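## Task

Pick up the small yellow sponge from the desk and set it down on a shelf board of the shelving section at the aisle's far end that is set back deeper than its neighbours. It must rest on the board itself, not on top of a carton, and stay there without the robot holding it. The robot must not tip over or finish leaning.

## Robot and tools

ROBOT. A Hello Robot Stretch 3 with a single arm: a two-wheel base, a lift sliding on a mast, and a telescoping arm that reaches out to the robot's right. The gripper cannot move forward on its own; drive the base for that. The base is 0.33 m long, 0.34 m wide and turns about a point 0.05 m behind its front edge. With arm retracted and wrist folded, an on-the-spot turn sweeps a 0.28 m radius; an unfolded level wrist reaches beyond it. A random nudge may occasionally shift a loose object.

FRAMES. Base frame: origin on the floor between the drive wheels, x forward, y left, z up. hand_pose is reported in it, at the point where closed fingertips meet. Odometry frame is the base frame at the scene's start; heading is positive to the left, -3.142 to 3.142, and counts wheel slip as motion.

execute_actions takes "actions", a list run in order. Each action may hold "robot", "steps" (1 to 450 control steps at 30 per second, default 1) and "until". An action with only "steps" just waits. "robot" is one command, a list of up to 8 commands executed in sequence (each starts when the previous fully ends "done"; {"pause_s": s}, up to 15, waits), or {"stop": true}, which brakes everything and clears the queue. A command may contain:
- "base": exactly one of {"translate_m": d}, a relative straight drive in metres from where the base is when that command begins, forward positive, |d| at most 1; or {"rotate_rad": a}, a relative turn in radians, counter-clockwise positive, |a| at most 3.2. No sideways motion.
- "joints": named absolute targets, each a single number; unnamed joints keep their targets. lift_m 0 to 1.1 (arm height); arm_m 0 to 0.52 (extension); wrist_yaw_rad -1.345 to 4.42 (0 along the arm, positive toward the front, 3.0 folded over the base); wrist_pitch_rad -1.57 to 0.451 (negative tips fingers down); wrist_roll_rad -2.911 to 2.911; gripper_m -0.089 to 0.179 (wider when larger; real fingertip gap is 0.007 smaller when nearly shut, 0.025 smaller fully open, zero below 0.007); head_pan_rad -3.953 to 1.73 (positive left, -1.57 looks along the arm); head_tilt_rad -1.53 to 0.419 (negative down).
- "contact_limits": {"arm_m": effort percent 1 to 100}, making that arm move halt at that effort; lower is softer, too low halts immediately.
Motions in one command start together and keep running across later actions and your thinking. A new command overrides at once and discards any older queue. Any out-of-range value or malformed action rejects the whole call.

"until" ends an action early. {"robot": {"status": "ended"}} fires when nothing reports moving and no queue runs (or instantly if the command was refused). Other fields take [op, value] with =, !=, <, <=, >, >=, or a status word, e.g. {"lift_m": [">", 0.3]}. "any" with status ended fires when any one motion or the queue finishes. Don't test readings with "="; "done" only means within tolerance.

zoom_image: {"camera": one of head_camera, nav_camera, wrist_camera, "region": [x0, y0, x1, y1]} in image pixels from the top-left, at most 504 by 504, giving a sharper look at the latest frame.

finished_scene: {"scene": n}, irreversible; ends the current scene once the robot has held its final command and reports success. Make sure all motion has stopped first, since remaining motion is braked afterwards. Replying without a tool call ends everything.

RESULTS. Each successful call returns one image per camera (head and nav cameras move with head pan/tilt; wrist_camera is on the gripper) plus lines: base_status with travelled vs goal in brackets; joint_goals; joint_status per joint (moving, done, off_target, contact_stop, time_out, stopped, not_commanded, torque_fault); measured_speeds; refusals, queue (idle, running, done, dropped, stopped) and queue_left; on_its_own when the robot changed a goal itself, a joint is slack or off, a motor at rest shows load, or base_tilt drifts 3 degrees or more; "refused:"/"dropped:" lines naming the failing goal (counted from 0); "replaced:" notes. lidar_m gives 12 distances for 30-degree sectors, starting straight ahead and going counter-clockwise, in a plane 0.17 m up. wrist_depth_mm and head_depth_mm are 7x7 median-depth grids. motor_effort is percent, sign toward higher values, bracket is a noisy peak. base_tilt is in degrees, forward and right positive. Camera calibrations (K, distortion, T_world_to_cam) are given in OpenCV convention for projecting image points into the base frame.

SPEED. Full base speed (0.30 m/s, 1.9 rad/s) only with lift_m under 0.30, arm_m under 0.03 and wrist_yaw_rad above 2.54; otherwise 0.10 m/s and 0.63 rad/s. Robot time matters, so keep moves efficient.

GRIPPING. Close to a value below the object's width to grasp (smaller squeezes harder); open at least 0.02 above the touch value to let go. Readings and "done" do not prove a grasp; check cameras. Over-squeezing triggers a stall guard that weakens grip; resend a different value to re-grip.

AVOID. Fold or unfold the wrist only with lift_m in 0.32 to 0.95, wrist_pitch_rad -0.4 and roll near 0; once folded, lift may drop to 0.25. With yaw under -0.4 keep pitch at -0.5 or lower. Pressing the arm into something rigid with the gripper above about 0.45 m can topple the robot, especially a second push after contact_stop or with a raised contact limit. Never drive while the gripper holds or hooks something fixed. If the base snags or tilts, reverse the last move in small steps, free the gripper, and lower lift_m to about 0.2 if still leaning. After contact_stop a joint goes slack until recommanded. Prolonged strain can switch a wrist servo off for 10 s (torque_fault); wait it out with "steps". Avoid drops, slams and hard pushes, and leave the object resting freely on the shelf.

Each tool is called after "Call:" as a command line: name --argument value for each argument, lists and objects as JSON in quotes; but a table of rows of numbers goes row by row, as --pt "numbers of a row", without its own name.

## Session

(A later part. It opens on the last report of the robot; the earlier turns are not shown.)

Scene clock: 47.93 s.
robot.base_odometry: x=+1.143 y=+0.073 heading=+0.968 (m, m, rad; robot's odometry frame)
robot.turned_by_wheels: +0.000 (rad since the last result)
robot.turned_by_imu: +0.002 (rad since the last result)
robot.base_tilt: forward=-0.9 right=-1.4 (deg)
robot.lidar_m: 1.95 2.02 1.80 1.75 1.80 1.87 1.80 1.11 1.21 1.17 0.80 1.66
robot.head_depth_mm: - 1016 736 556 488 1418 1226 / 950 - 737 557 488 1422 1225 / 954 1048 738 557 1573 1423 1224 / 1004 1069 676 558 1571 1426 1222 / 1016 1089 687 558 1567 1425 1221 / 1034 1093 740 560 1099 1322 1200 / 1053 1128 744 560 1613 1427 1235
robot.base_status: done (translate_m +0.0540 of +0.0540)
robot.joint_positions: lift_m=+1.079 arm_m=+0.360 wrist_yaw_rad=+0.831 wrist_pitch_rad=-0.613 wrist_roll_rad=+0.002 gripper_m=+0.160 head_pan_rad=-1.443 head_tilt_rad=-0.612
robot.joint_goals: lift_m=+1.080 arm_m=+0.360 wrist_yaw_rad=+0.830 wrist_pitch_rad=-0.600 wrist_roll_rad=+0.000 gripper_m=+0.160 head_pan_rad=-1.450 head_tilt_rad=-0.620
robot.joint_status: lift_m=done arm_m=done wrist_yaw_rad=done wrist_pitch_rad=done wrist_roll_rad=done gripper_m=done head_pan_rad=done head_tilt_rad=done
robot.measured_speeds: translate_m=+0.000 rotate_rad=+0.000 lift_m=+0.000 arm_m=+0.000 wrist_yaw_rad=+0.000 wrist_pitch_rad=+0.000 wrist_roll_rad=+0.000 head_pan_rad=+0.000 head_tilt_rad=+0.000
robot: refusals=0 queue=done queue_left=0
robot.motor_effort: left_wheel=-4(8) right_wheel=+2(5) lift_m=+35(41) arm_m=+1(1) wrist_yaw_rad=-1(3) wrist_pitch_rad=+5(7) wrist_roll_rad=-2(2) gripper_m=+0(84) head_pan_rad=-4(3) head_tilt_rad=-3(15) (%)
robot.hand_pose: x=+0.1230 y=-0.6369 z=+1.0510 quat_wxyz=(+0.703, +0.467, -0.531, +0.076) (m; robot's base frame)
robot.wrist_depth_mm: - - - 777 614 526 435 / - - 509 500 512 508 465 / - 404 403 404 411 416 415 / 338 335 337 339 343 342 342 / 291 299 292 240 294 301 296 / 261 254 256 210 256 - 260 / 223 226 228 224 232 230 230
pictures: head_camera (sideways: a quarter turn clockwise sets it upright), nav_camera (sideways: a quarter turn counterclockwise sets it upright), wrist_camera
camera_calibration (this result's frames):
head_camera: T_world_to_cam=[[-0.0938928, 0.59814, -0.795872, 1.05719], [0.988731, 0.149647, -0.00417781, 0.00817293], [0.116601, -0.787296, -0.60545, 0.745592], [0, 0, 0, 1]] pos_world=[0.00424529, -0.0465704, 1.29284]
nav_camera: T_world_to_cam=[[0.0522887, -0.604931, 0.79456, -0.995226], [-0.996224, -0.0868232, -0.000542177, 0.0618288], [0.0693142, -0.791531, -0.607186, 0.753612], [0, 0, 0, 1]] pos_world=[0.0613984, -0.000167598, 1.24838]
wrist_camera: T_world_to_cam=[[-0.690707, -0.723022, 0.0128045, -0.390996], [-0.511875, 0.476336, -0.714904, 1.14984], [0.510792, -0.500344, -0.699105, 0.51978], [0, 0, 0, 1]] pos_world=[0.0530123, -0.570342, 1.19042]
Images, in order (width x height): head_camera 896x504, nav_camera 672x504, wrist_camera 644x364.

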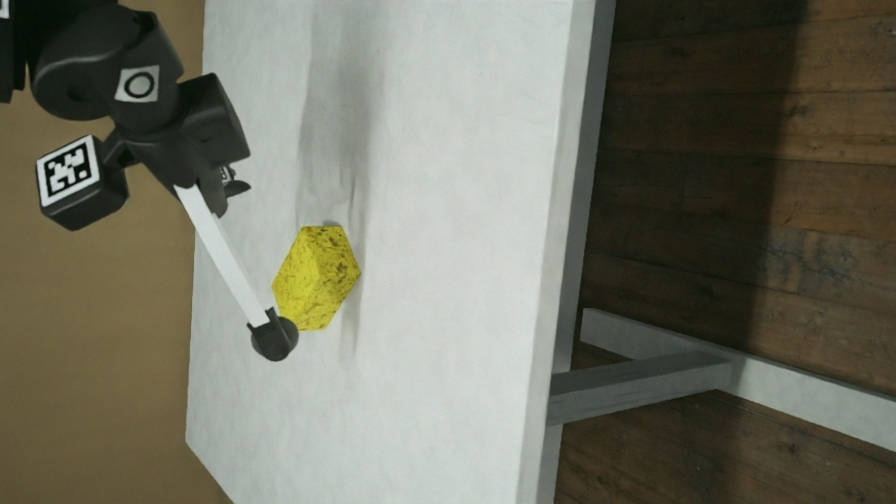

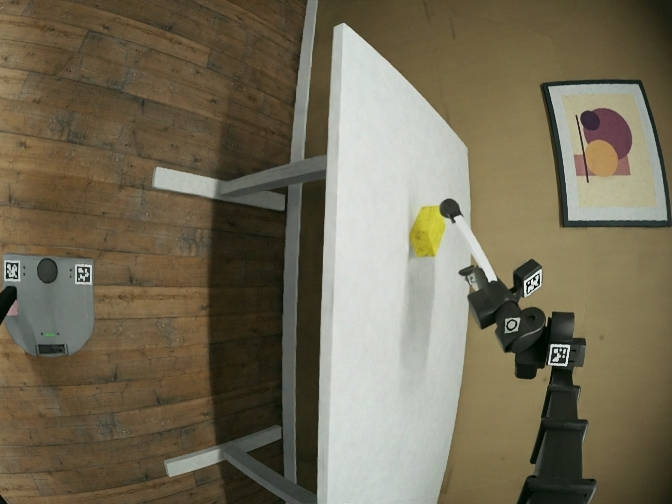

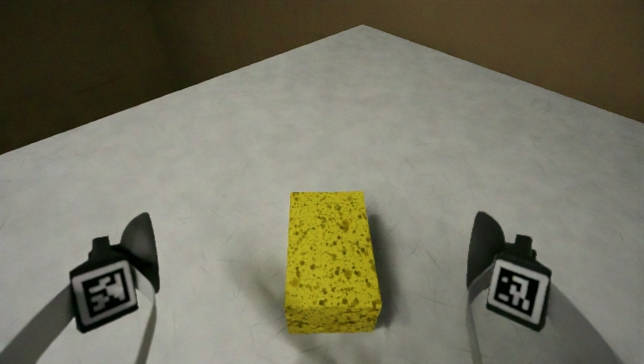

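Call:
execute_actions --actions '[{"robot": [{"joints": {"arm_m": 0.391}, "base": {"translate_m": 0.019}}, {"joints": {"lift_m": 1.013}}], "steps": 300, "until": {"robot": {"status": "ended"}}}]'

Scene clock: 51.37 s.
robot.base_odometry: x=+1.153 y=+0.088 heading=+0.968 (m, m, rad; robot's odometry frame)
robot.turned_by_wheels: +0.000 (rad since the last result)
robot.turned_by_imu: +0.001 (rad since the last result)
robot.base_tilt: forward=-0.9 right=-1.4 (deg)
robot.lidar_m: 1.93 2.01 1.80 1.76 1.80 1.89 1.82 1.13 1.21 1.17 0.79 1.66
robot.head_depth_mm: 925 - 734 555 488 1422 1227 / 954 - 704 556 488 1417 1218 / 987 1022 692 557 1558 1421 1224 / 1001 1061 674 558 1566 1418 1220 / 1018 1082 706 558 1567 1393 1223 / 1037 1097 744 558 1109 1359 1197 / 1055 1128 742 560 1615 1428 1227
robot.base_status: done (translate_m +0.0190 of +0.0190)
robot.joint_positions: lift_m=+1.014 arm_m=+0.391 wrist_yaw_rad=+0.831 wrist_pitch_rad=-0.613 wrist_roll_rad=+0.002 gripper_m=+0.160 head_pan_rad=-1.443 head_tilt_rad=-0.612
robot.joint_goals: lift_m=+1.013 arm_m=+0.391 wrist_yaw_rad=+0.830 wrist_pitch_rad=-0.600 wrist_roll_rad=+0.000 gripper_m=+0.160 head_pan_rad=-1.450 head_tilt_rad=-0.620
robot.joint_status: lift_m=done arm_m=done wrist_yaw_rad=done wrist_pitch_rad=done wrist_roll_rad=done gripper_m=done head_pan_rad=done head_tilt_rad=done
robot.measured_speeds: translate_m=+0.000 rotate_rad=+0.000 lift_m=+0.000 arm_m=+0.000 wrist_yaw_rad=+0.000 wrist_pitch_rad=+0.000 wrist_roll_rad=+0.000 head_pan_rad=+0.000 head_tilt_rad=+0.000
robot: refusals=0 queue=done queue_left=0
robot.motor_effort: left_wheel=-3(4) right_wheel=+3(6) lift_m=+12(36) arm_m=+1(2) wrist_yaw_rad=-1(0) wrist_pitch_rad=+5(6) wrist_roll_rad=-2(2) gripper_m=+0(0) head_pan_rad=-3(2) head_tilt_rad=-4(3) (%)
robot.hand_pose: x=+0.1230 y=-0.6678 z=+0.9852 quat_wxyz=(+0.703, +0.467, -0.531, +0.076) (m; robot's base frame)
robot.wrist_depth_mm: - - 1000 479 496 465 411 / - 364 362 367 372 372 373 / 290 293 295 298 299 300 299 / 243 245 243 184 251 250 251 / 210 216 206 158 214 220 215 / 189 183 183 139 184 - 188 / 161 165 162 140 164 167 168
pictures: head_camera (sideways: a quarter turn clockwise sets it upright), nav_camera (sideways: a quarter turn counterclockwise sets it upright), wrist_camera
camera_calibration (this result's frames):
head_camera: T_world_to_cam=[[-0.0938928, 0.59814, -0.795872, 1.05719], [0.988731, 0.149647, -0.00417781, 0.00817292], [0.116601, -0.787296, -0.60545, 0.745592], [0, 0, 0, 1]] pos_world=[0.00424529, -0.0465704, 1.29284]
nav_camera: T_world_to_cam=[[0.0522887, -0.604931, 0.79456, -0.995226], [-0.996224, -0.0868232, -0.000542174, 0.0618288], [0.0693142, -0.791531, -0.607186, 0.753612], [0, 0, 0, 1]] pos_world=[0.0613984, -0.000167595, 1.24838]
wrist_camera: T_world_to_cam=[[-0.690705, -0.723023, 0.0128077, -0.412571], [-0.511947, 0.476402, -0.714808, 1.11752], [0.510721, -0.500279, -0.699203, 0.458441], [0, 0, 0, 1]] pos_world=[0.0530095, -0.601338, 1.12464]
Images, in order (width x height): head_camera 896x504, nav_camera 672x504, wrist_camera 644x364.

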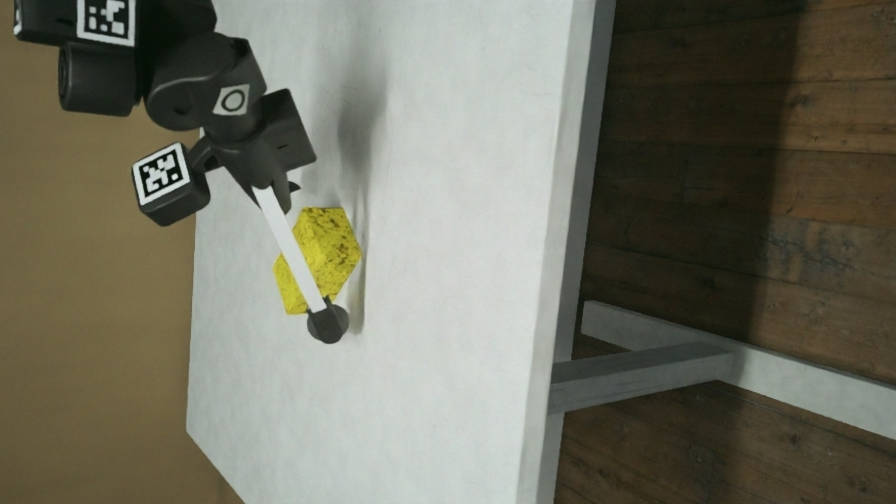

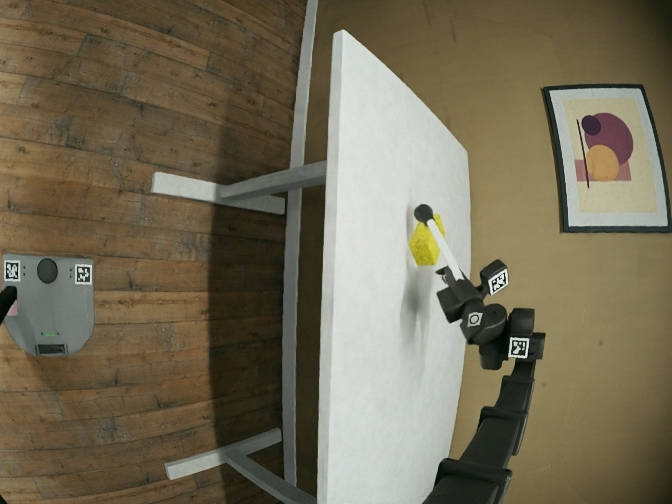

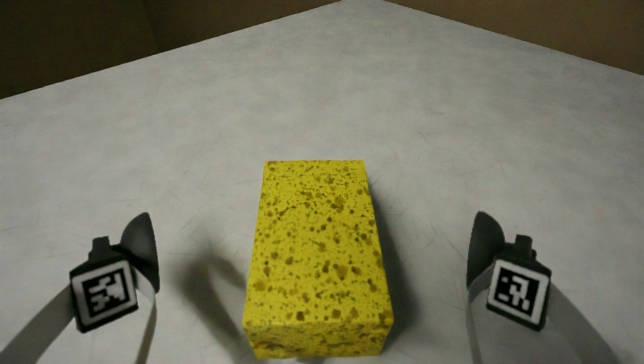

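Call:
execute_actions --actions '[{"robot": [{"joints": {"lift_m": 1.008}}, {"joints": {"gripper_m": 0.03}}], "steps": 200, "until": {"robot": {"status": "ended"}}}]'

Scene clock: 54.43 s.
robot.base_odometry: x=+1.153 y=+0.088 heading=+0.968 (m, m, rad; robot's odometry frame)
robot.turned_by_wheels: +0.000 (rad since the last result)
robot.turned_by_imu: +0.001 (rad since the last result)
robot.base_tilt: forward=-0.9 right=-1.4 (deg)
robot.lidar_m: 1.93 2.01 1.80 1.76 1.80 1.89 1.82 1.13 1.21 1.17 0.79 1.67
robot.head_depth_mm: 934 - 738 556 487 1418 1222 / 960 - 703 556 488 1422 1218 / 986 1032 688 557 1563 1423 1222 / 1003 1059 670 559 1566 1418 1224 / 1017 1080 709 558 1577 1394 1219 / 1034 1095 740 559 1110 1365 1197 / 1051 1130 742 560 1623 1432 1231
robot.base_status: done (translate_m +0.0190 of +0.0190)
robot.joint_positions: lift_m=+1.009 arm_m=+0.391 wrist_yaw_rad=+0.831 wrist_pitch_rad=-0.613 wrist_roll_rad=+0.002 gripper_m=+0.031 head_pan_rad=-1.443 head_tilt_rad=-0.612
robot.joint_goals: lift_m=+1.008 arm_m=+0.391 wrist_yaw_rad=+0.830 wrist_pitch_rad=-0.600 wrist_roll_rad=+0.000 gripper_m=+0.030 head_pan_rad=-1.450 head_tilt_rad=-0.620
robot.joint_status: lift_m=done arm_m=done wrist_yaw_rad=done wrist_pitch_rad=done wrist_roll_rad=done gripper_m=done head_pan_rad=done head_tilt_rad=done
robot.measured_speeds: translate_m=+0.000 rotate_rad=+0.000 lift_m=+0.000 arm_m=+0.000 wrist_yaw_rad=+0.000 wrist_pitch_rad=+0.000 wrist_roll_rad=+0.000 head_pan_rad=+0.000 head_tilt_rad=+0.000
robot: refusals=0 queue=done queue_left=0
robot.motor_effort: left_wheel=-3(3) right_wheel=+3(3) lift_m=+12(13) arm_m=+2(2) wrist_yaw_rad=-1(1) wrist_pitch_rad=+6(5) wrist_roll_rad=-2(1) gripper_m=-14(86) head_pan_rad=-3(3) head_tilt_rad=-2(3) (%)
robot.hand_pose: x=+0.1230 y=-0.6678 z=+0.9801 quat_wxyz=(+0.703, +0.467, -0.531, +0.076) (m; robot's base frame)
robot.wrist_depth_mm: - - 927 475 479 459 414 / - 353 354 356 359 368 367 / 284 285 288 286 288 293 292 / 239 238 238 176 242 242 243 / 205 206 180 151 206 208 210 / 179 180 132 132 156 182 183 / 159 161 155 134 160 162 163
pictures: head_camera (sideways: a quarter turn clockwise sets it upright), nav_camera (sideways: a quarter turn counterclockwise sets it upright), wrist_camera
camera_calibration (this result's frames):
head_camera: T_world_to_cam=[[-0.0938929, 0.59814, -0.795872, 1.05719], [0.988731, 0.149647, -0.00417781, 0.00817292], [0.116601, -0.787296, -0.60545, 0.745592], [0, 0, 0, 1]] pos_world=[0.00424529, -0.0465704, 1.29284]
nav_camera: T_world_to_cam=[[0.0522887, -0.604931, 0.79456, -0.995226], [-0.996224, -0.0868233, -0.000542174, 0.0618288], [0.0693143, -0.791531, -0.607186, 0.753612], [0, 0, 0, 1]] pos_world=[0.0613984, -0.000167588, 1.24838]
wrist_camera: T_world_to_cam=[[-0.690702, -0.723026, 0.0128141, -0.412516], [-0.512101, 0.476543, -0.714604, 1.11378], [0.510571, -0.500141, -0.699411, 0.455257], [0, 0, 0, 1]] pos_world=[0.0530036, -0.601333, 1.11961]
Images, in order (width x height): head_camera 896x504, nav_camera 672x504, wrist_camera 644x364.

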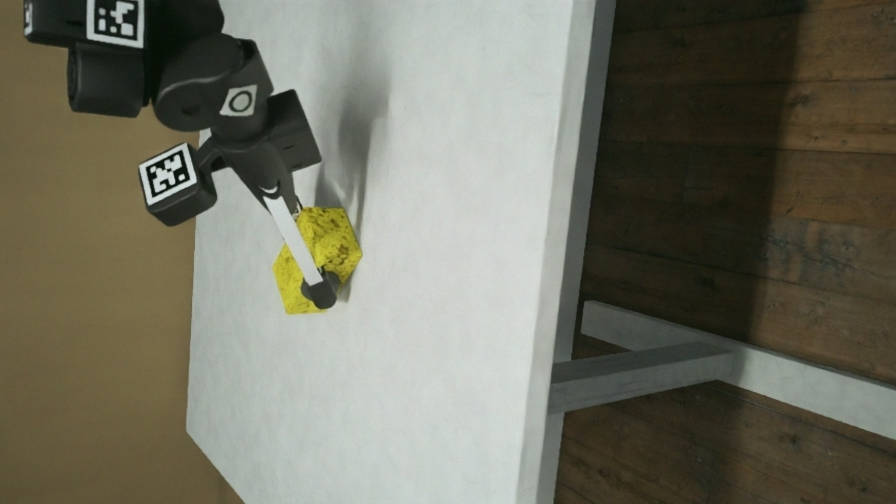

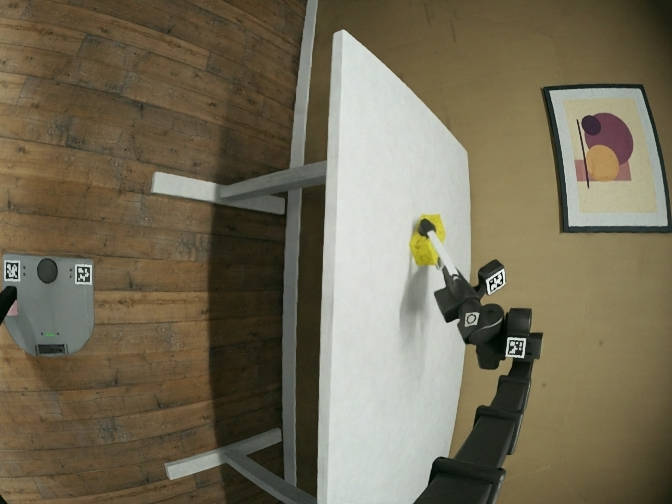

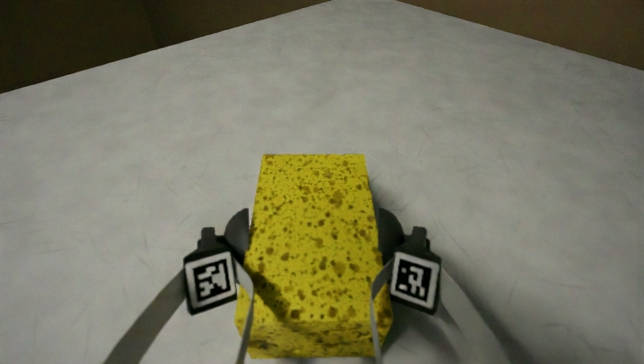

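Call:
execute_actions --actions '[{"robot": [{"joints": {"lift_m": 1.05}}], "steps": 200, "until": {"robot": {"status": "ended"}}}]'

Scene clock: 56.70 s.
robot.base_odometry: x=+1.153 y=+0.088 heading=+0.968 (m, m, rad; robot's odometry frame)
robot.turned_by_wheels: +0.000 (rad since the last result)
robot.turned_by_imu: +0.001 (rad since the last result)
robot.base_tilt: forward=-0.8 right=-1.3 (deg)
robot.lidar_m: 1.93 2.01 1.80 1.75 1.80 1.89 1.82 1.13 1.21 1.17 0.79 1.67
robot.head_depth_mm: - 954 738 556 487 1421 1222 / 969 - 737 558 488 1418 1221 / 969 1075 705 557 1575 1422 1220 / 1001 1068 651 558 1566 1421 1222 / 1018 1080 708 559 1560 1390 1223 / 1031 1100 742 559 1113 1362 1200 / 1053 1128 742 559 1622 1423 1229
robot.base_status: done (translate_m +0.0190 of +0.0190)
robot.joint_positions: lift_m=+1.049 arm_m=+0.391 wrist_yaw_rad=+0.831 wrist_pitch_rad=-0.614 wrist_roll_rad=+0.002 gripper_m=+0.031 head_pan_rad=-1.443 head_tilt_rad=-0.612
robot.joint_goals: lift_m=+1.050 arm_m=+0.391 wrist_yaw_rad=+0.830 wrist_pitch_rad=-0.600 wrist_roll_rad=+0.000 gripper_m=+0.030 head_pan_rad=-1.450 head_tilt_rad=-0.620
robot.joint_status: lift_m=done arm_m=done wrist_yaw_rad=done wrist_pitch_rad=done wrist_roll_rad=done gripper_m=done head_pan_rad=done head_tilt_rad=done
robot.measured_speeds: translate_m=+0.000 rotate_rad=+0.000 lift_m=+0.000 arm_m=+0.000 wrist_yaw_rad=+0.000 wrist_pitch_rad=+0.000 wrist_roll_rad=+0.000 head_pan_rad=+0.000 head_tilt_rad=+0.000
robot: refusals=0 queue=done queue_left=0
robot.motor_effort: left_wheel=-3(3) right_wheel=+2(2) lift_m=+35(36) arm_m=+1(1) wrist_yaw_rad=-1(1) wrist_pitch_rad=+6(6) wrist_roll_rad=-1(1) gripper_m=-13(14) head_pan_rad=-3(2) head_tilt_rad=-3(3) (%)
robot.hand_pose: x=+0.1228 y=-0.6677 z=+1.0207 quat_wxyz=(+0.703, +0.468, -0.531, +0.076) (m; robot's base frame)
robot.wrist_depth_mm: - - - 662 546 484 414 / - - 435 439 446 452 427 / 349 354 354 353 359 362 362 / 297 298 298 174 301 297 304 / 252 253 204 150 260 259 258 / 222 223 132 133 177 226 225 / 197 198 192 135 198 202 202
pictures: head_camera (sideways: a quarter turn clockwise sets it upright), nav_camera (sideways: a quarter turn counterclockwise sets it upright), wrist_camera
camera_calibration (this result's frames):
head_camera: T_world_to_cam=[[-0.0938929, 0.59814, -0.795872, 1.05719], [0.988731, 0.149647, -0.00417781, 0.00817292], [0.116601, -0.787296, -0.60545, 0.745592], [0, 0, 0, 1]] pos_world=[0.00424529, -0.0465704, 1.29284]
nav_camera: T_world_to_cam=[[0.0522887, -0.604931, 0.79456, -0.995226], [-0.996224, -0.0868233, -0.000542174, 0.0618288], [0.0693143, -0.791531, -0.607186, 0.753612], [0, 0, 0, 1]] pos_world=[0.0613984, -0.000167588, 1.24838]
wrist_camera: T_world_to_cam=[[-0.690694, -0.723033, 0.0128351, -0.413068], [-0.5126, 0.476999, -0.713943, 1.14236], [0.510082, -0.499695, -0.700087, 0.484793], [0, 0, 0, 1]] pos_world=[0.0529842, -0.601316, 1.16028]
Images, in order (width x height): head_camera 896x504, nav_camera 672x504, wrist_camera 644x364.

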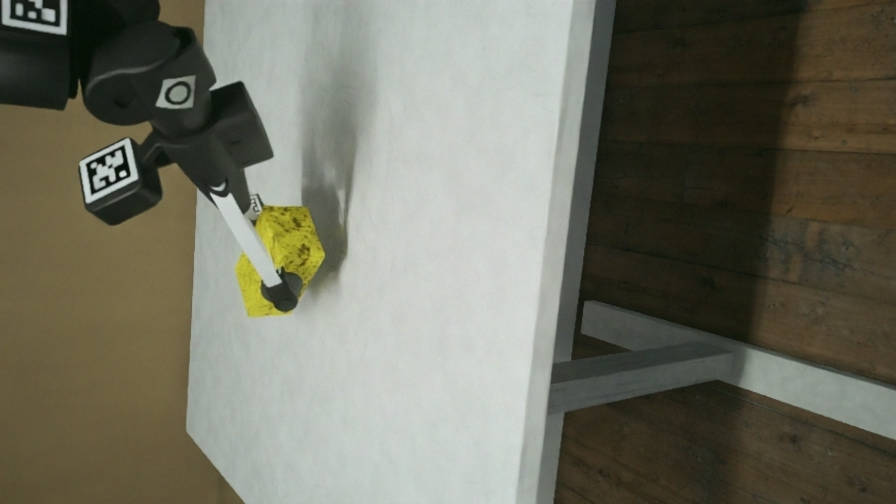

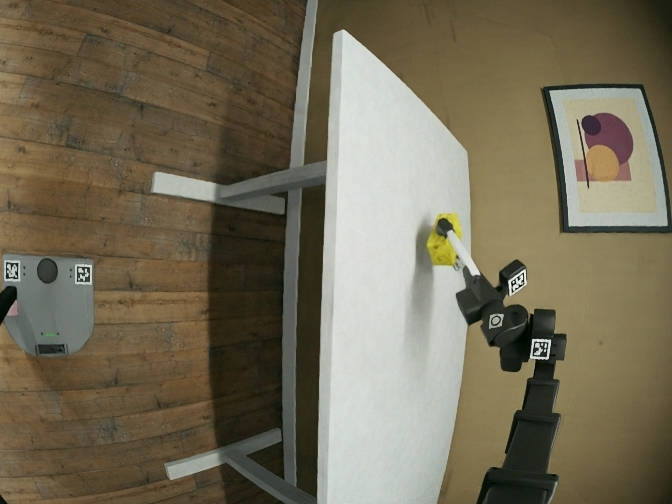

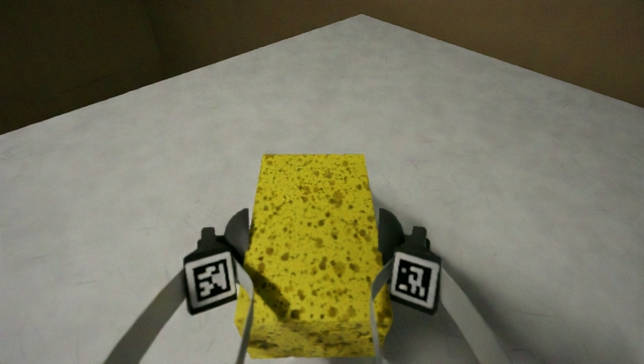

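Call:
execute_actions --actions '[{"robot": {"joints": {"arm_m": 0.0, "wrist_pitch_rad": -0.4, "wrist_yaw_rad": 1.3, "head_pan_rad": 0.0, "head_tilt_rad": -0.35}, "base": {"rotate_rad": 1.55}}, "steps": 300, "until": {"robot": {"arm_m": ["<", 0.02], "base_status": ["!=", "moving"]}}}, {"robot": {"joints": {"lift_m": 0.9, "wrist_yaw_rad": 1.6}}, "steps": 300, "until": {"robot": {"lift_m": ["<", 0.93]}}}]'

Scene clock: 62.20 s.
robot.base_odometry: x=+1.153 y=+0.088 heading=+2.518 (m, m, rad; robot's odometry frame)
robot.turned_by_wheels: +1.550 (rad since the last result)
robot.turned_by_imu: +1.568 (rad since the last result)
robot.base_tilt: forward=-0.8 right=-1.5 (deg)
robot.lidar_m: 1.76 1.79 1.90 1.82 1.13 1.22 1.17 0.79 1.62 1.93 1.99 1.82
robot.head_depth_mm: 1466 1573 1694 1830 1992 1766 1439 / 2203 2360 1838 1878 2022 1757 1427 / 3088 3260 3507 3083 2306 1766 1434 / 3089 3317 3583 3330 2311 1752 1432 / 2236 2403 2619 2414 2119 1763 1431 / 1471 1571 1694 1830 1986 1762 1428 / 1479 1583 1691 1841 2013 1754 1434
robot.base_status: done (rotate_rad +1.5498 of +1.5500)
robot.joint_positions: lift_m=+0.927 arm_m=+0.002 wrist_yaw_rad=+1.597 wrist_pitch_rad=-0.421 wrist_roll_rad=+0.002 gripper_m=+0.031 head_pan_rad=-0.007 head_tilt_rad=-0.359
robot.joint_goals: lift_m=+0.900 arm_m=+0.000 wrist_yaw_rad=+1.600 wrist_pitch_rad=-0.400 wrist_roll_rad=+0.000 gripper_m=+0.030 head_pan_rad=+0.000 head_tilt_rad=-0.350
robot.joint_status: lift_m=moving arm_m=moving wrist_yaw_rad=moving wrist_pitch_rad=moving wrist_roll_rad=done gripper_m=done head_pan_rad=done head_tilt_rad=done
robot.measured_speeds: translate_m=+0.000 rotate_rad=+0.000 lift_m=-0.106 arm_m=+0.000 wrist_yaw_rad=+0.000 wrist_pitch_rad=+0.000 wrist_roll_rad=+0.000 head_pan_rad=+0.000 head_tilt_rad=+0.000
robot: refusals=0 queue=running queue_left=0
robot.motor_effort: left_wheel=-4(12) right_wheel=+2(7) lift_m=+15(37) arm_m=-4(5) wrist_yaw_rad=+4(5) wrist_pitch_rad=+9(10) wrist_roll_rad=-2(1) gripper_m=-14(14) head_pan_rad=+3(40) head_tilt_rad=+2(17) (%)
robot.hand_pose: x=+0.2026 y=-0.1412 z=+0.9388 quat_wxyz=(+0.588, +0.599, -0.377, +0.392) (m; robot's base frame)
robot.wrist_depth_mm: - - - - - - - / - - - - - - - / - - - - - - - / - - - 175 - - - / - - - 151 - - - / - - 132 132 - - - / - - - 134 - - -
pictures: head_camera (sideways: a quarter turn clockwise sets it upright), nav_camera (sideways: a quarter turn counterclockwise sets it upright), wrist_camera
camera_calibration (this result's frames):
head_camera: T_world_to_cam=[[-0.386583, -0.0143087, -0.922143, 1.22365], [-0.0138307, 0.999857, -0.00971641, 0.0215015], [0.922151, 0.0089977, -0.386726, 0.456088], [0, 0, 0, 1]] pos_world=[0.0527592, -0.00809331, 1.30497]
nav_camera: T_world_to_cam=[[0.388012, -0.0278324, 0.921234, -1.16247], [-0.0462287, -0.998873, -0.0107071, 0.0692693], [0.920494, -0.038433, -0.388861, 0.46435], [0, 0, 0, 1]] pos_world=[0.0268244, 0.0546832, 1.25222]
wrist_camera: T_world_to_cam=[[0.0023525, -0.999962, 0.00833951, -0.151507], [-0.549862, -0.00825914, -0.835215, 0.926474], [0.835252, -0.00262074, -0.549861, 0.513128], [0, 0, 0, 1]] pos_world=[0.0811978, -0.142504, 1.05722]
Images, in order (width x height): head_camera 896x504, nav_camera 672x504, wrist_camera 644x364.

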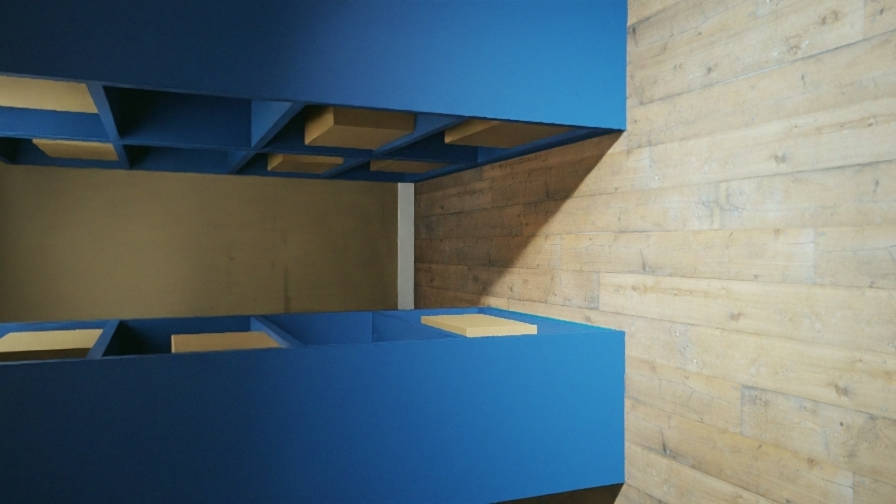

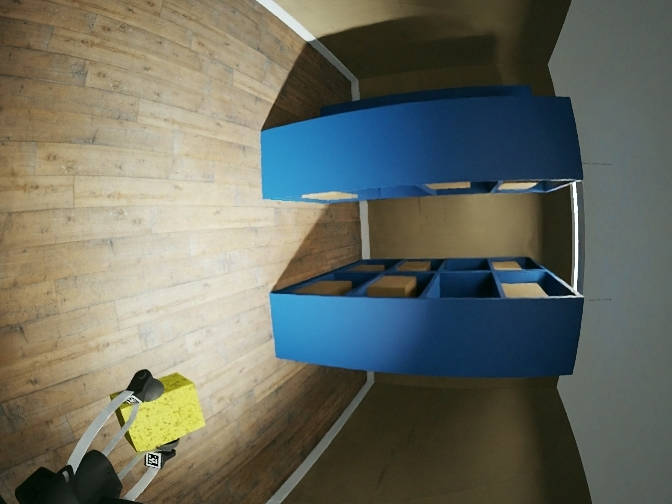

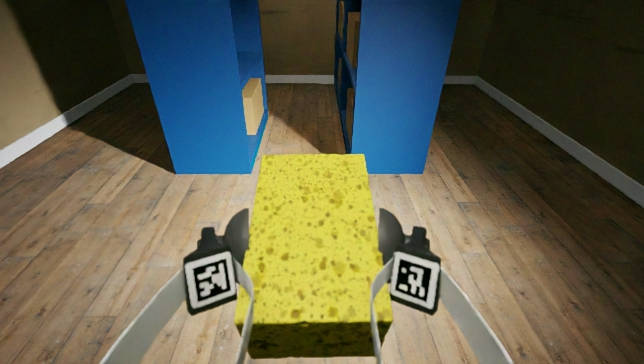

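Call:
execute_actions --actions '[{"robot": {"joints": {"wrist_yaw_rad": 2.65, "lift_m": 0.5}, "base": {"rotate_rad": -0.03}}, "steps": 60, "until": {"robot": {"base_status": ["!=", "moving"]}}}, {"robot": {"joints": {"lift_m": 0.28}, "base": {"translate_m": 1.0}}, "steps": 450, "until": {"robot": {"status": "ended"}}}]'

Scene clock: 72.00 s.
robot.base_odometry: x=+0.360 y=+0.697 heading=+2.488 (m, m, rad; robot's odometry frame)
robot.turned_by_wheels: -0.030 (rad since the last result)
robot.turned_by_imu: -0.025 (rad since the last result)
robot.base_tilt: forward=-0.8 right=-1.4 (deg)
robot.lidar_m: 1.10 0.80 1.01 1.87 1.92 1.95 1.74 2.22 1.98 1.90 1.95 0.81
robot.head_depth_mm: 1123 1479 1432 1211 1255 935 1008 / 1410 1488 1555 1468 1432 1448 1362 / 2212 2378 2496 2690 2218 1767 1432 / 2244 2382 2559 2763 2306 1778 1434 / 2237 2385 2555 2797 2310 1767 1430 / 2228 2342 1615 1715 1659 1599 1394 / 1183 1417 1079 1665 1364 1073 1019
robot.base_status: done (translate_m +1.0000 of +1.0000)
robot.joint_positions: lift_m=+0.281 arm_m=+0.002 wrist_yaw_rad=+2.648 wrist_pitch_rad=-0.420 wrist_roll_rad=+0.002 gripper_m=+0.031 head_pan_rad=-0.007 head_tilt_rad=-0.358
robot.joint_goals: lift_m=+0.280 arm_m=+0.000 wrist_yaw_rad=+2.650 wrist_pitch_rad=-0.400 wrist_roll_rad=+0.000 gripper_m=+0.030 head_pan_rad=+0.000 head_tilt_rad=-0.350
robot.joint_status: lift_m=done arm_m=done wrist_yaw_rad=done wrist_pitch_rad=done wrist_roll_rad=done gripper_m=done head_pan_rad=done head_tilt_rad=done
robot.measured_speeds: translate_m=+0.000 rotate_rad=+0.000 lift_m=+0.000 arm_m=+0.000 wrist_yaw_rad=+0.000 wrist_pitch_rad=+0.000 wrist_roll_rad=+0.000 head_pan_rad=+0.000 head_tilt_rad=+0.000
robot: refusals=0 queue=done queue_left=0
robot.motor_effort: left_wheel=+0(10) right_wheel=+1(6) lift_m=+12(17) arm_m=-3(3) wrist_yaw_rad=+2(4) wrist_pitch_rad=+9(9) wrist_roll_rad=-2(1) gripper_m=-13(14) head_pan_rad=+4(3) head_tilt_rad=+4(4) (%)
robot.hand_pose: x=+0.0849 y=+0.0504 z=+0.2928 quat_wxyz=(+0.312, +0.707, -0.026, +0.634) (m; robot's base frame)
robot.wrist_depth_mm: - - - - 851 668 880 / - - - - 902 749 959 / 949 996 967 985 917 794 942 / 737 745 730 175 747 759 742 / 600 585 366 149 598 607 588 / 509 503 132 132 306 502 506 / - - 129 135 426 432 436
pictures: head_camera (sideways: a quarter turn clockwise sets it upright), nav_camera (sideways: a quarter turn counterclockwise sets it upright), wrist_camera
camera_calibration (this result's frames):
head_camera: T_world_to_cam=[[-0.38567, -0.0143372, -0.922525, 1.22415], [-0.0138784, 0.999856, -0.00973704, 0.0215287], [0.922532, 0.0090479, -0.385814, 0.454899], [0, 0, 0, 1]] pos_world=[0.0527566, -0.00809061, 1.30502]
nav_camera: T_world_to_cam=[[0.387102, -0.0278038, 0.921618, -1.16297], [-0.0461608, -0.998876, -0.0107459, 0.0693194], [0.920881, -0.0383829, -0.38795, 0.463162], [0, 0, 0, 1]] pos_world=[0.0268703, 0.0546841, 1.25224]
wrist_camera: T_world_to_cam=[[0.868952, -0.494826, 0.00832648, -0.053343], [-0.265806, -0.480835, -0.835551, 0.32359], [0.417456, 0.72384, -0.54935, 0.255451], [0, 0, 0, 1]] pos_world=[0.0257249, -0.0557081, 0.411152]
Images, in order (width x height): head_camera 896x504, nav_camera 672x504, wrist_camera 644x364.

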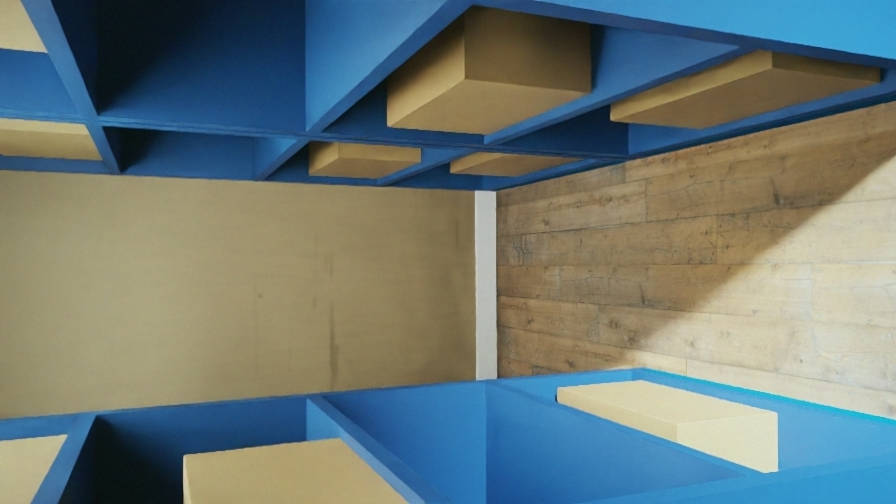

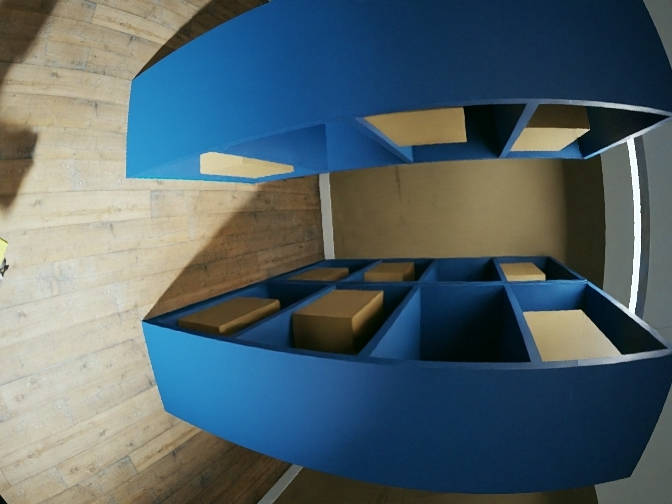

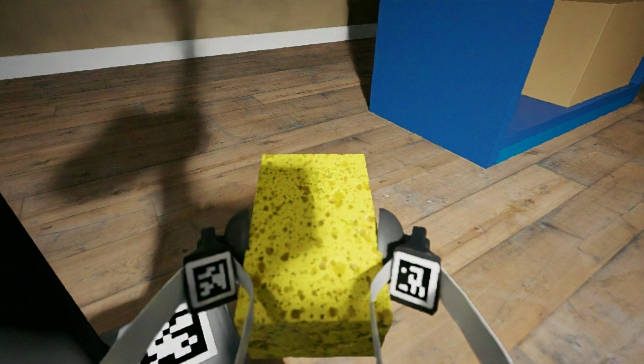

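Call:
execute_actions --actions '[{"robot": [{"base": {"rotate_rad": 0.027}}, {"base": {"translate_m": 1.0}}], "steps": 450, "until": {"robot": {"status": "ended"}}}]'

Scene clock: 80.47 s.
robot.base_odometry: x=-0.450 y=+1.284 heading=+2.514 (m, m, rad; robot's odometry frame)
robot.turned_by_wheels: +0.027 (rad since the last result)
robot.turned_by_imu: +0.033 (rad since the last result)
robot.base_tilt: forward=-0.8 right=-1.4 (deg)
robot.lidar_m: 1.14 0.48 0.36 0.51 0.39 2.64 2.71 2.70 0.33 0.32 0.33 0.44
robot.head_depth_mm: 1121 1414 1440 1138 1200 1043 935 / 1349 1445 1540 1518 1513 1505 1364 / 1369 1465 1580 1693 1847 1765 1439 / 1378 1470 1566 1695 1852 1756 1429 / 1369 1465 1588 1705 1852 1775 1429 / 1380 1464 1583 1704 1857 1761 1433 / 1376 1466 1586 1704 1866 1768 1436
robot.base_status: done (translate_m +1.0000 of +1.0000)
robot.joint_positions: lift_m=+0.281 arm_m=+0.002 wrist_yaw_rad=+2.648 wrist_pitch_rad=-0.420 wrist_roll_rad=+0.002 gripper_m=+0.031 head_pan_rad=-0.007 head_tilt_rad=-0.358
robot.joint_goals: lift_m=+0.280 arm_m=+0.000 wrist_yaw_rad=+2.650 wrist_pitch_rad=-0.400 wrist_roll_rad=+0.000 gripper_m=+0.030 head_pan_rad=+0.000 head_tilt_rad=-0.350
robot.joint_status: lift_m=done arm_m=done wrist_yaw_rad=done wrist_pitch_rad=done wrist_roll_rad=done gripper_m=done head_pan_rad=done head_tilt_rad=done
robot.measured_speeds: translate_m=+0.000 rotate_rad=+0.000 lift_m=+0.000 arm_m=+0.000 wrist_yaw_rad=+0.000 wrist_pitch_rad=+0.000 wrist_roll_rad=+0.000 head_pan_rad=+0.000 head_tilt_rad=+0.000
robot: refusals=0 queue=done queue_left=0
robot.motor_effort: left_wheel=-4(11) right_wheel=+3(8) lift_m=+12(12) arm_m=-3(3) wrist_yaw_rad=+2(2) wrist_pitch_rad=+8(9) wrist_roll_rad=-1(1) gripper_m=-13(13) head_pan_rad=+4(4) head_tilt_rad=+3(2) (%)
robot.hand_pose: x=+0.0849 y=+0.0504 z=+0.2928 quat_wxyz=(+0.312, +0.707, -0.026, +0.634) (m; robot's base frame)
robot.wrist_depth_mm: 589 660 482 450 533 600 - / 649 713 420 449 545 - - / 668 752 495 489 608 916 - / 595 605 547 174 663 742 746 / 473 471 311 150 593 603 602 / 414 431 131 132 303 496 494 / - - 129 134 426 431 436
pictures: head_camera (sideways: a quarter turn clockwise sets it upright), nav_camera (sideways: a quarter turn counterclockwise sets it upright), wrist_camera
camera_calibration (this result's frames):
head_camera: T_world_to_cam=[[-0.385585, -0.0143477, -0.922561, 1.22419], [-0.0139032, 0.999856, -0.00973896, 0.0215313], [0.922568, 0.00907138, -0.385729, 0.454788], [0, 0, 0, 1]] pos_world=[0.0527565, -0.00808941, 1.30503]
nav_camera: T_world_to_cam=[[0.387018, -0.0277933, 0.921653, -1.16301], [-0.0461342, -0.998877, -0.0107495, 0.069324], [0.920917, -0.0383594, -0.387866, 0.463052], [0, 0, 0, 1]] pos_world=[0.0268735, 0.0546846, 1.25224]
wrist_camera: T_world_to_cam=[[0.868965, -0.494804, 0.00832653, -0.0533379], [-0.265793, -0.480842, -0.835551, 0.32359], [0.417437, 0.723851, -0.54935, 0.25545], [0, 0, 0, 1]] pos_world=[0.0257225, -0.0557038, 0.411151]
Images, in order (width x height): head_camera 896x504, nav_camera 672x504, wrist_camera 644x364.

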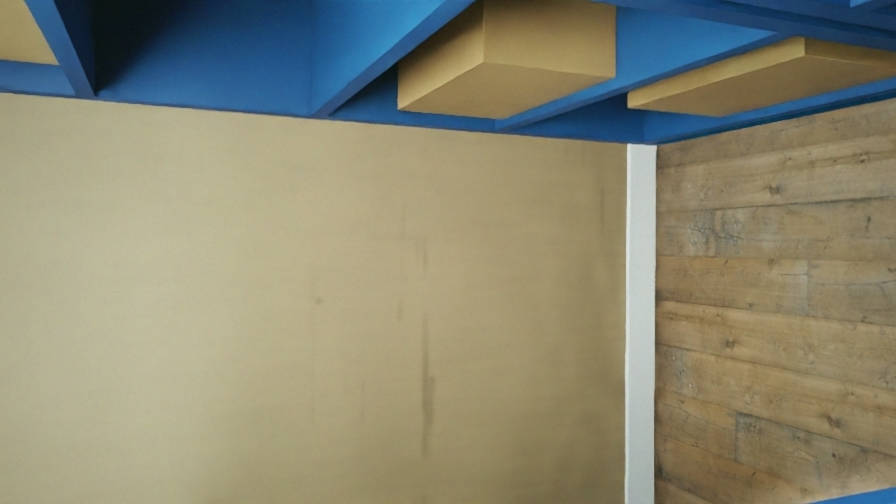

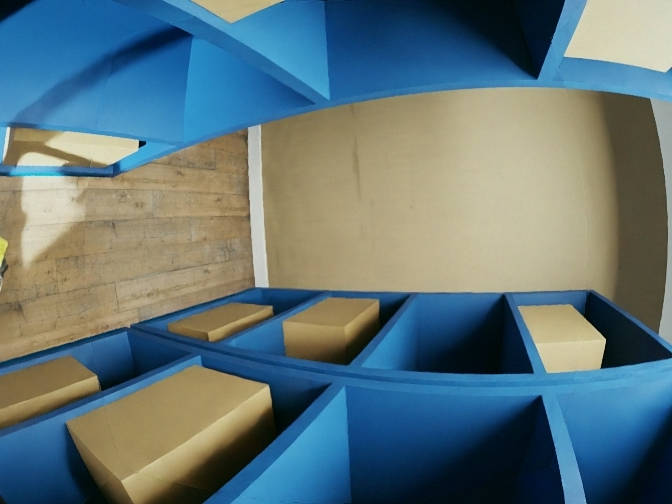

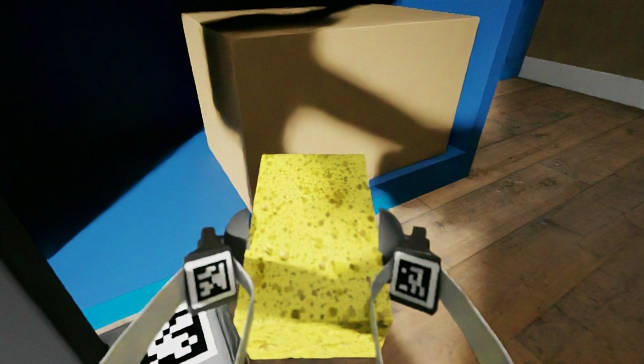

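Call:
execute_actions --actions '[{"robot": [{"base": {"translate_m": 1.0}, "joints": {"head_pan_rad": 1.45, "head_tilt_rad": -0.5}}], "steps": 450, "until": {"robot": {"status": "ended"}}}]'

Scene clock: 86.00 s.
robot.base_odometry: x=-1.260 y=+1.870 heading=+2.514 (m, m, rad; robot's odometry frame)
robot.turned_by_wheels: +0.000 (rad since the last result)
robot.turned_by_imu: +0.005 (rad since the last result)
robot.base_tilt: forward=-0.9 right=-1.3 (deg)
robot.lidar_m: 0.63 0.65 0.84 0.81 0.47 0.47 1.23 0.40 0.31 0.30 0.31 0.42
robot.head_depth_mm: 1080 1178 929 1356 1170 1383 1305 / 1072 1170 932 1395 1170 1416 1295 / 1063 1163 938 1379 1131 1203 1272 / 1050 1145 936 1369 1131 1198 1270 / 1037 1131 936 1361 1131 1168 1253 / 1026 1119 872 1340 1133 1354 1263 / 1021 1112 877 1244 1097 1129 1229
robot.base_status: done (translate_m +1.0000 of +1.0000)
robot.joint_positions: lift_m=+0.281 arm_m=+0.002 wrist_yaw_rad=+2.648 wrist_pitch_rad=-0.420 wrist_roll_rad=+0.002 gripper_m=+0.031 head_pan_rad=+1.443 head_tilt_rad=-0.494
robot.joint_goals: lift_m=+0.280 arm_m=+0.000 wrist_yaw_rad=+2.650 wrist_pitch_rad=-0.400 wrist_roll_rad=+0.000 gripper_m=+0.030 head_pan_rad=+1.450 head_tilt_rad=-0.500
robot.joint_status: lift_m=done arm_m=done wrist_yaw_rad=done wrist_pitch_rad=done wrist_roll_rad=done gripper_m=done head_pan_rad=done head_tilt_rad=done
robot.measured_speeds: translate_m=+0.000 rotate_rad=+0.000 lift_m=+0.000 arm_m=+0.000 wrist_yaw_rad=+0.000 wrist_pitch_rad=+0.000 wrist_roll_rad=+0.000 head_pan_rad=+0.000 head_tilt_rad=+0.000
robot: refusals=0 queue=done queue_left=0
robot.motor_effort: left_wheel=-4(10) right_wheel=+3(7) lift_m=+12(12) arm_m=-3(3) wrist_yaw_rad=+2(2) wrist_pitch_rad=+9(8) wrist_roll_rad=-2(1) gripper_m=-14(15) head_pan_rad=+4(38) head_tilt_rad=-2(13) (%)
robot.hand_pose: x=+0.0849 y=+0.0504 z=+0.2928 quat_wxyz=(+0.312, +0.707, -0.026, +0.634) (m; robot's base frame)
robot.wrist_depth_mm: 654 687 816 987 724 556 458 / 685 741 827 - 786 581 462 / 721 775 890 970 818 601 493 / 713 735 712 175 755 623 507 / 579 582 369 150 609 600 516 / 511 500 132 133 304 503 492 / - - 129 134 426 433 435
pictures: head_camera (sideways: a quarter turn clockwise sets it upright), nav_camera (sideways: a quarter turn counterclockwise sets it upright), wrist_camera
camera_calibration (this result's frames):
head_camera: T_world_to_cam=[[-0.0478358, -0.505138, -0.861712, 1.14275], [-0.994364, 0.105797, -0.00681868, 0.0237088], [0.0946105, 0.856529, -0.507353, 0.6181], [0, 0, 0, 1]] pos_world=[0.019761, 0.0453202, 1.29848]
nav_camera: T_world_to_cam=[[0.0898237, 0.501335, 0.860578, -1.08153], [0.98586, -0.167483, -0.00533168, 0.0559739], [0.14146, 0.848889, -0.50929, 0.625808], [0, 0, 0, 1]] pos_world=[-0.046562, 0.0203424, 1.24976]
wrist_camera: T_world_to_cam=[[0.868976, -0.494784, 0.00832669, -0.0533349], [-0.265783, -0.480848, -0.835551, 0.323589], [0.417421, 0.72386, -0.54935, 0.25545], [0, 0, 0, 1]] pos_world=[0.0257205, -0.0557028, 0.41115]
Images, in order (width x height): head_camera 896x504, nav_camera 672x504, wrist_camera 644x364.

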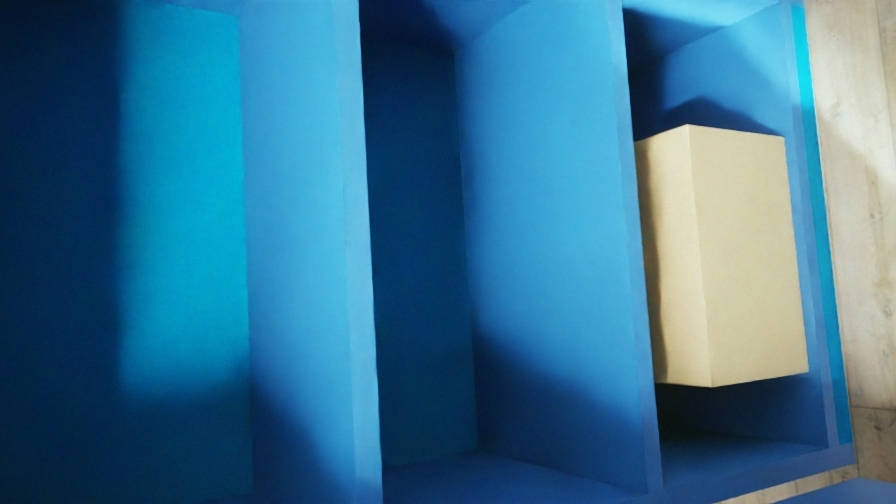

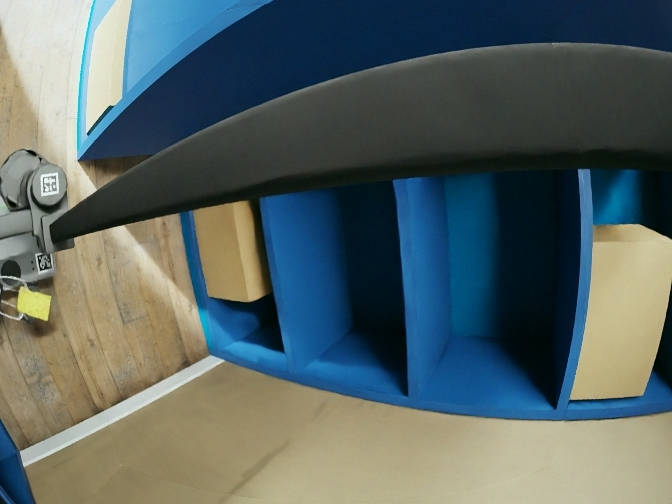

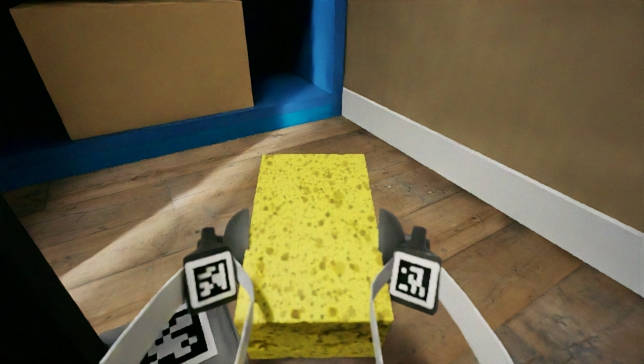

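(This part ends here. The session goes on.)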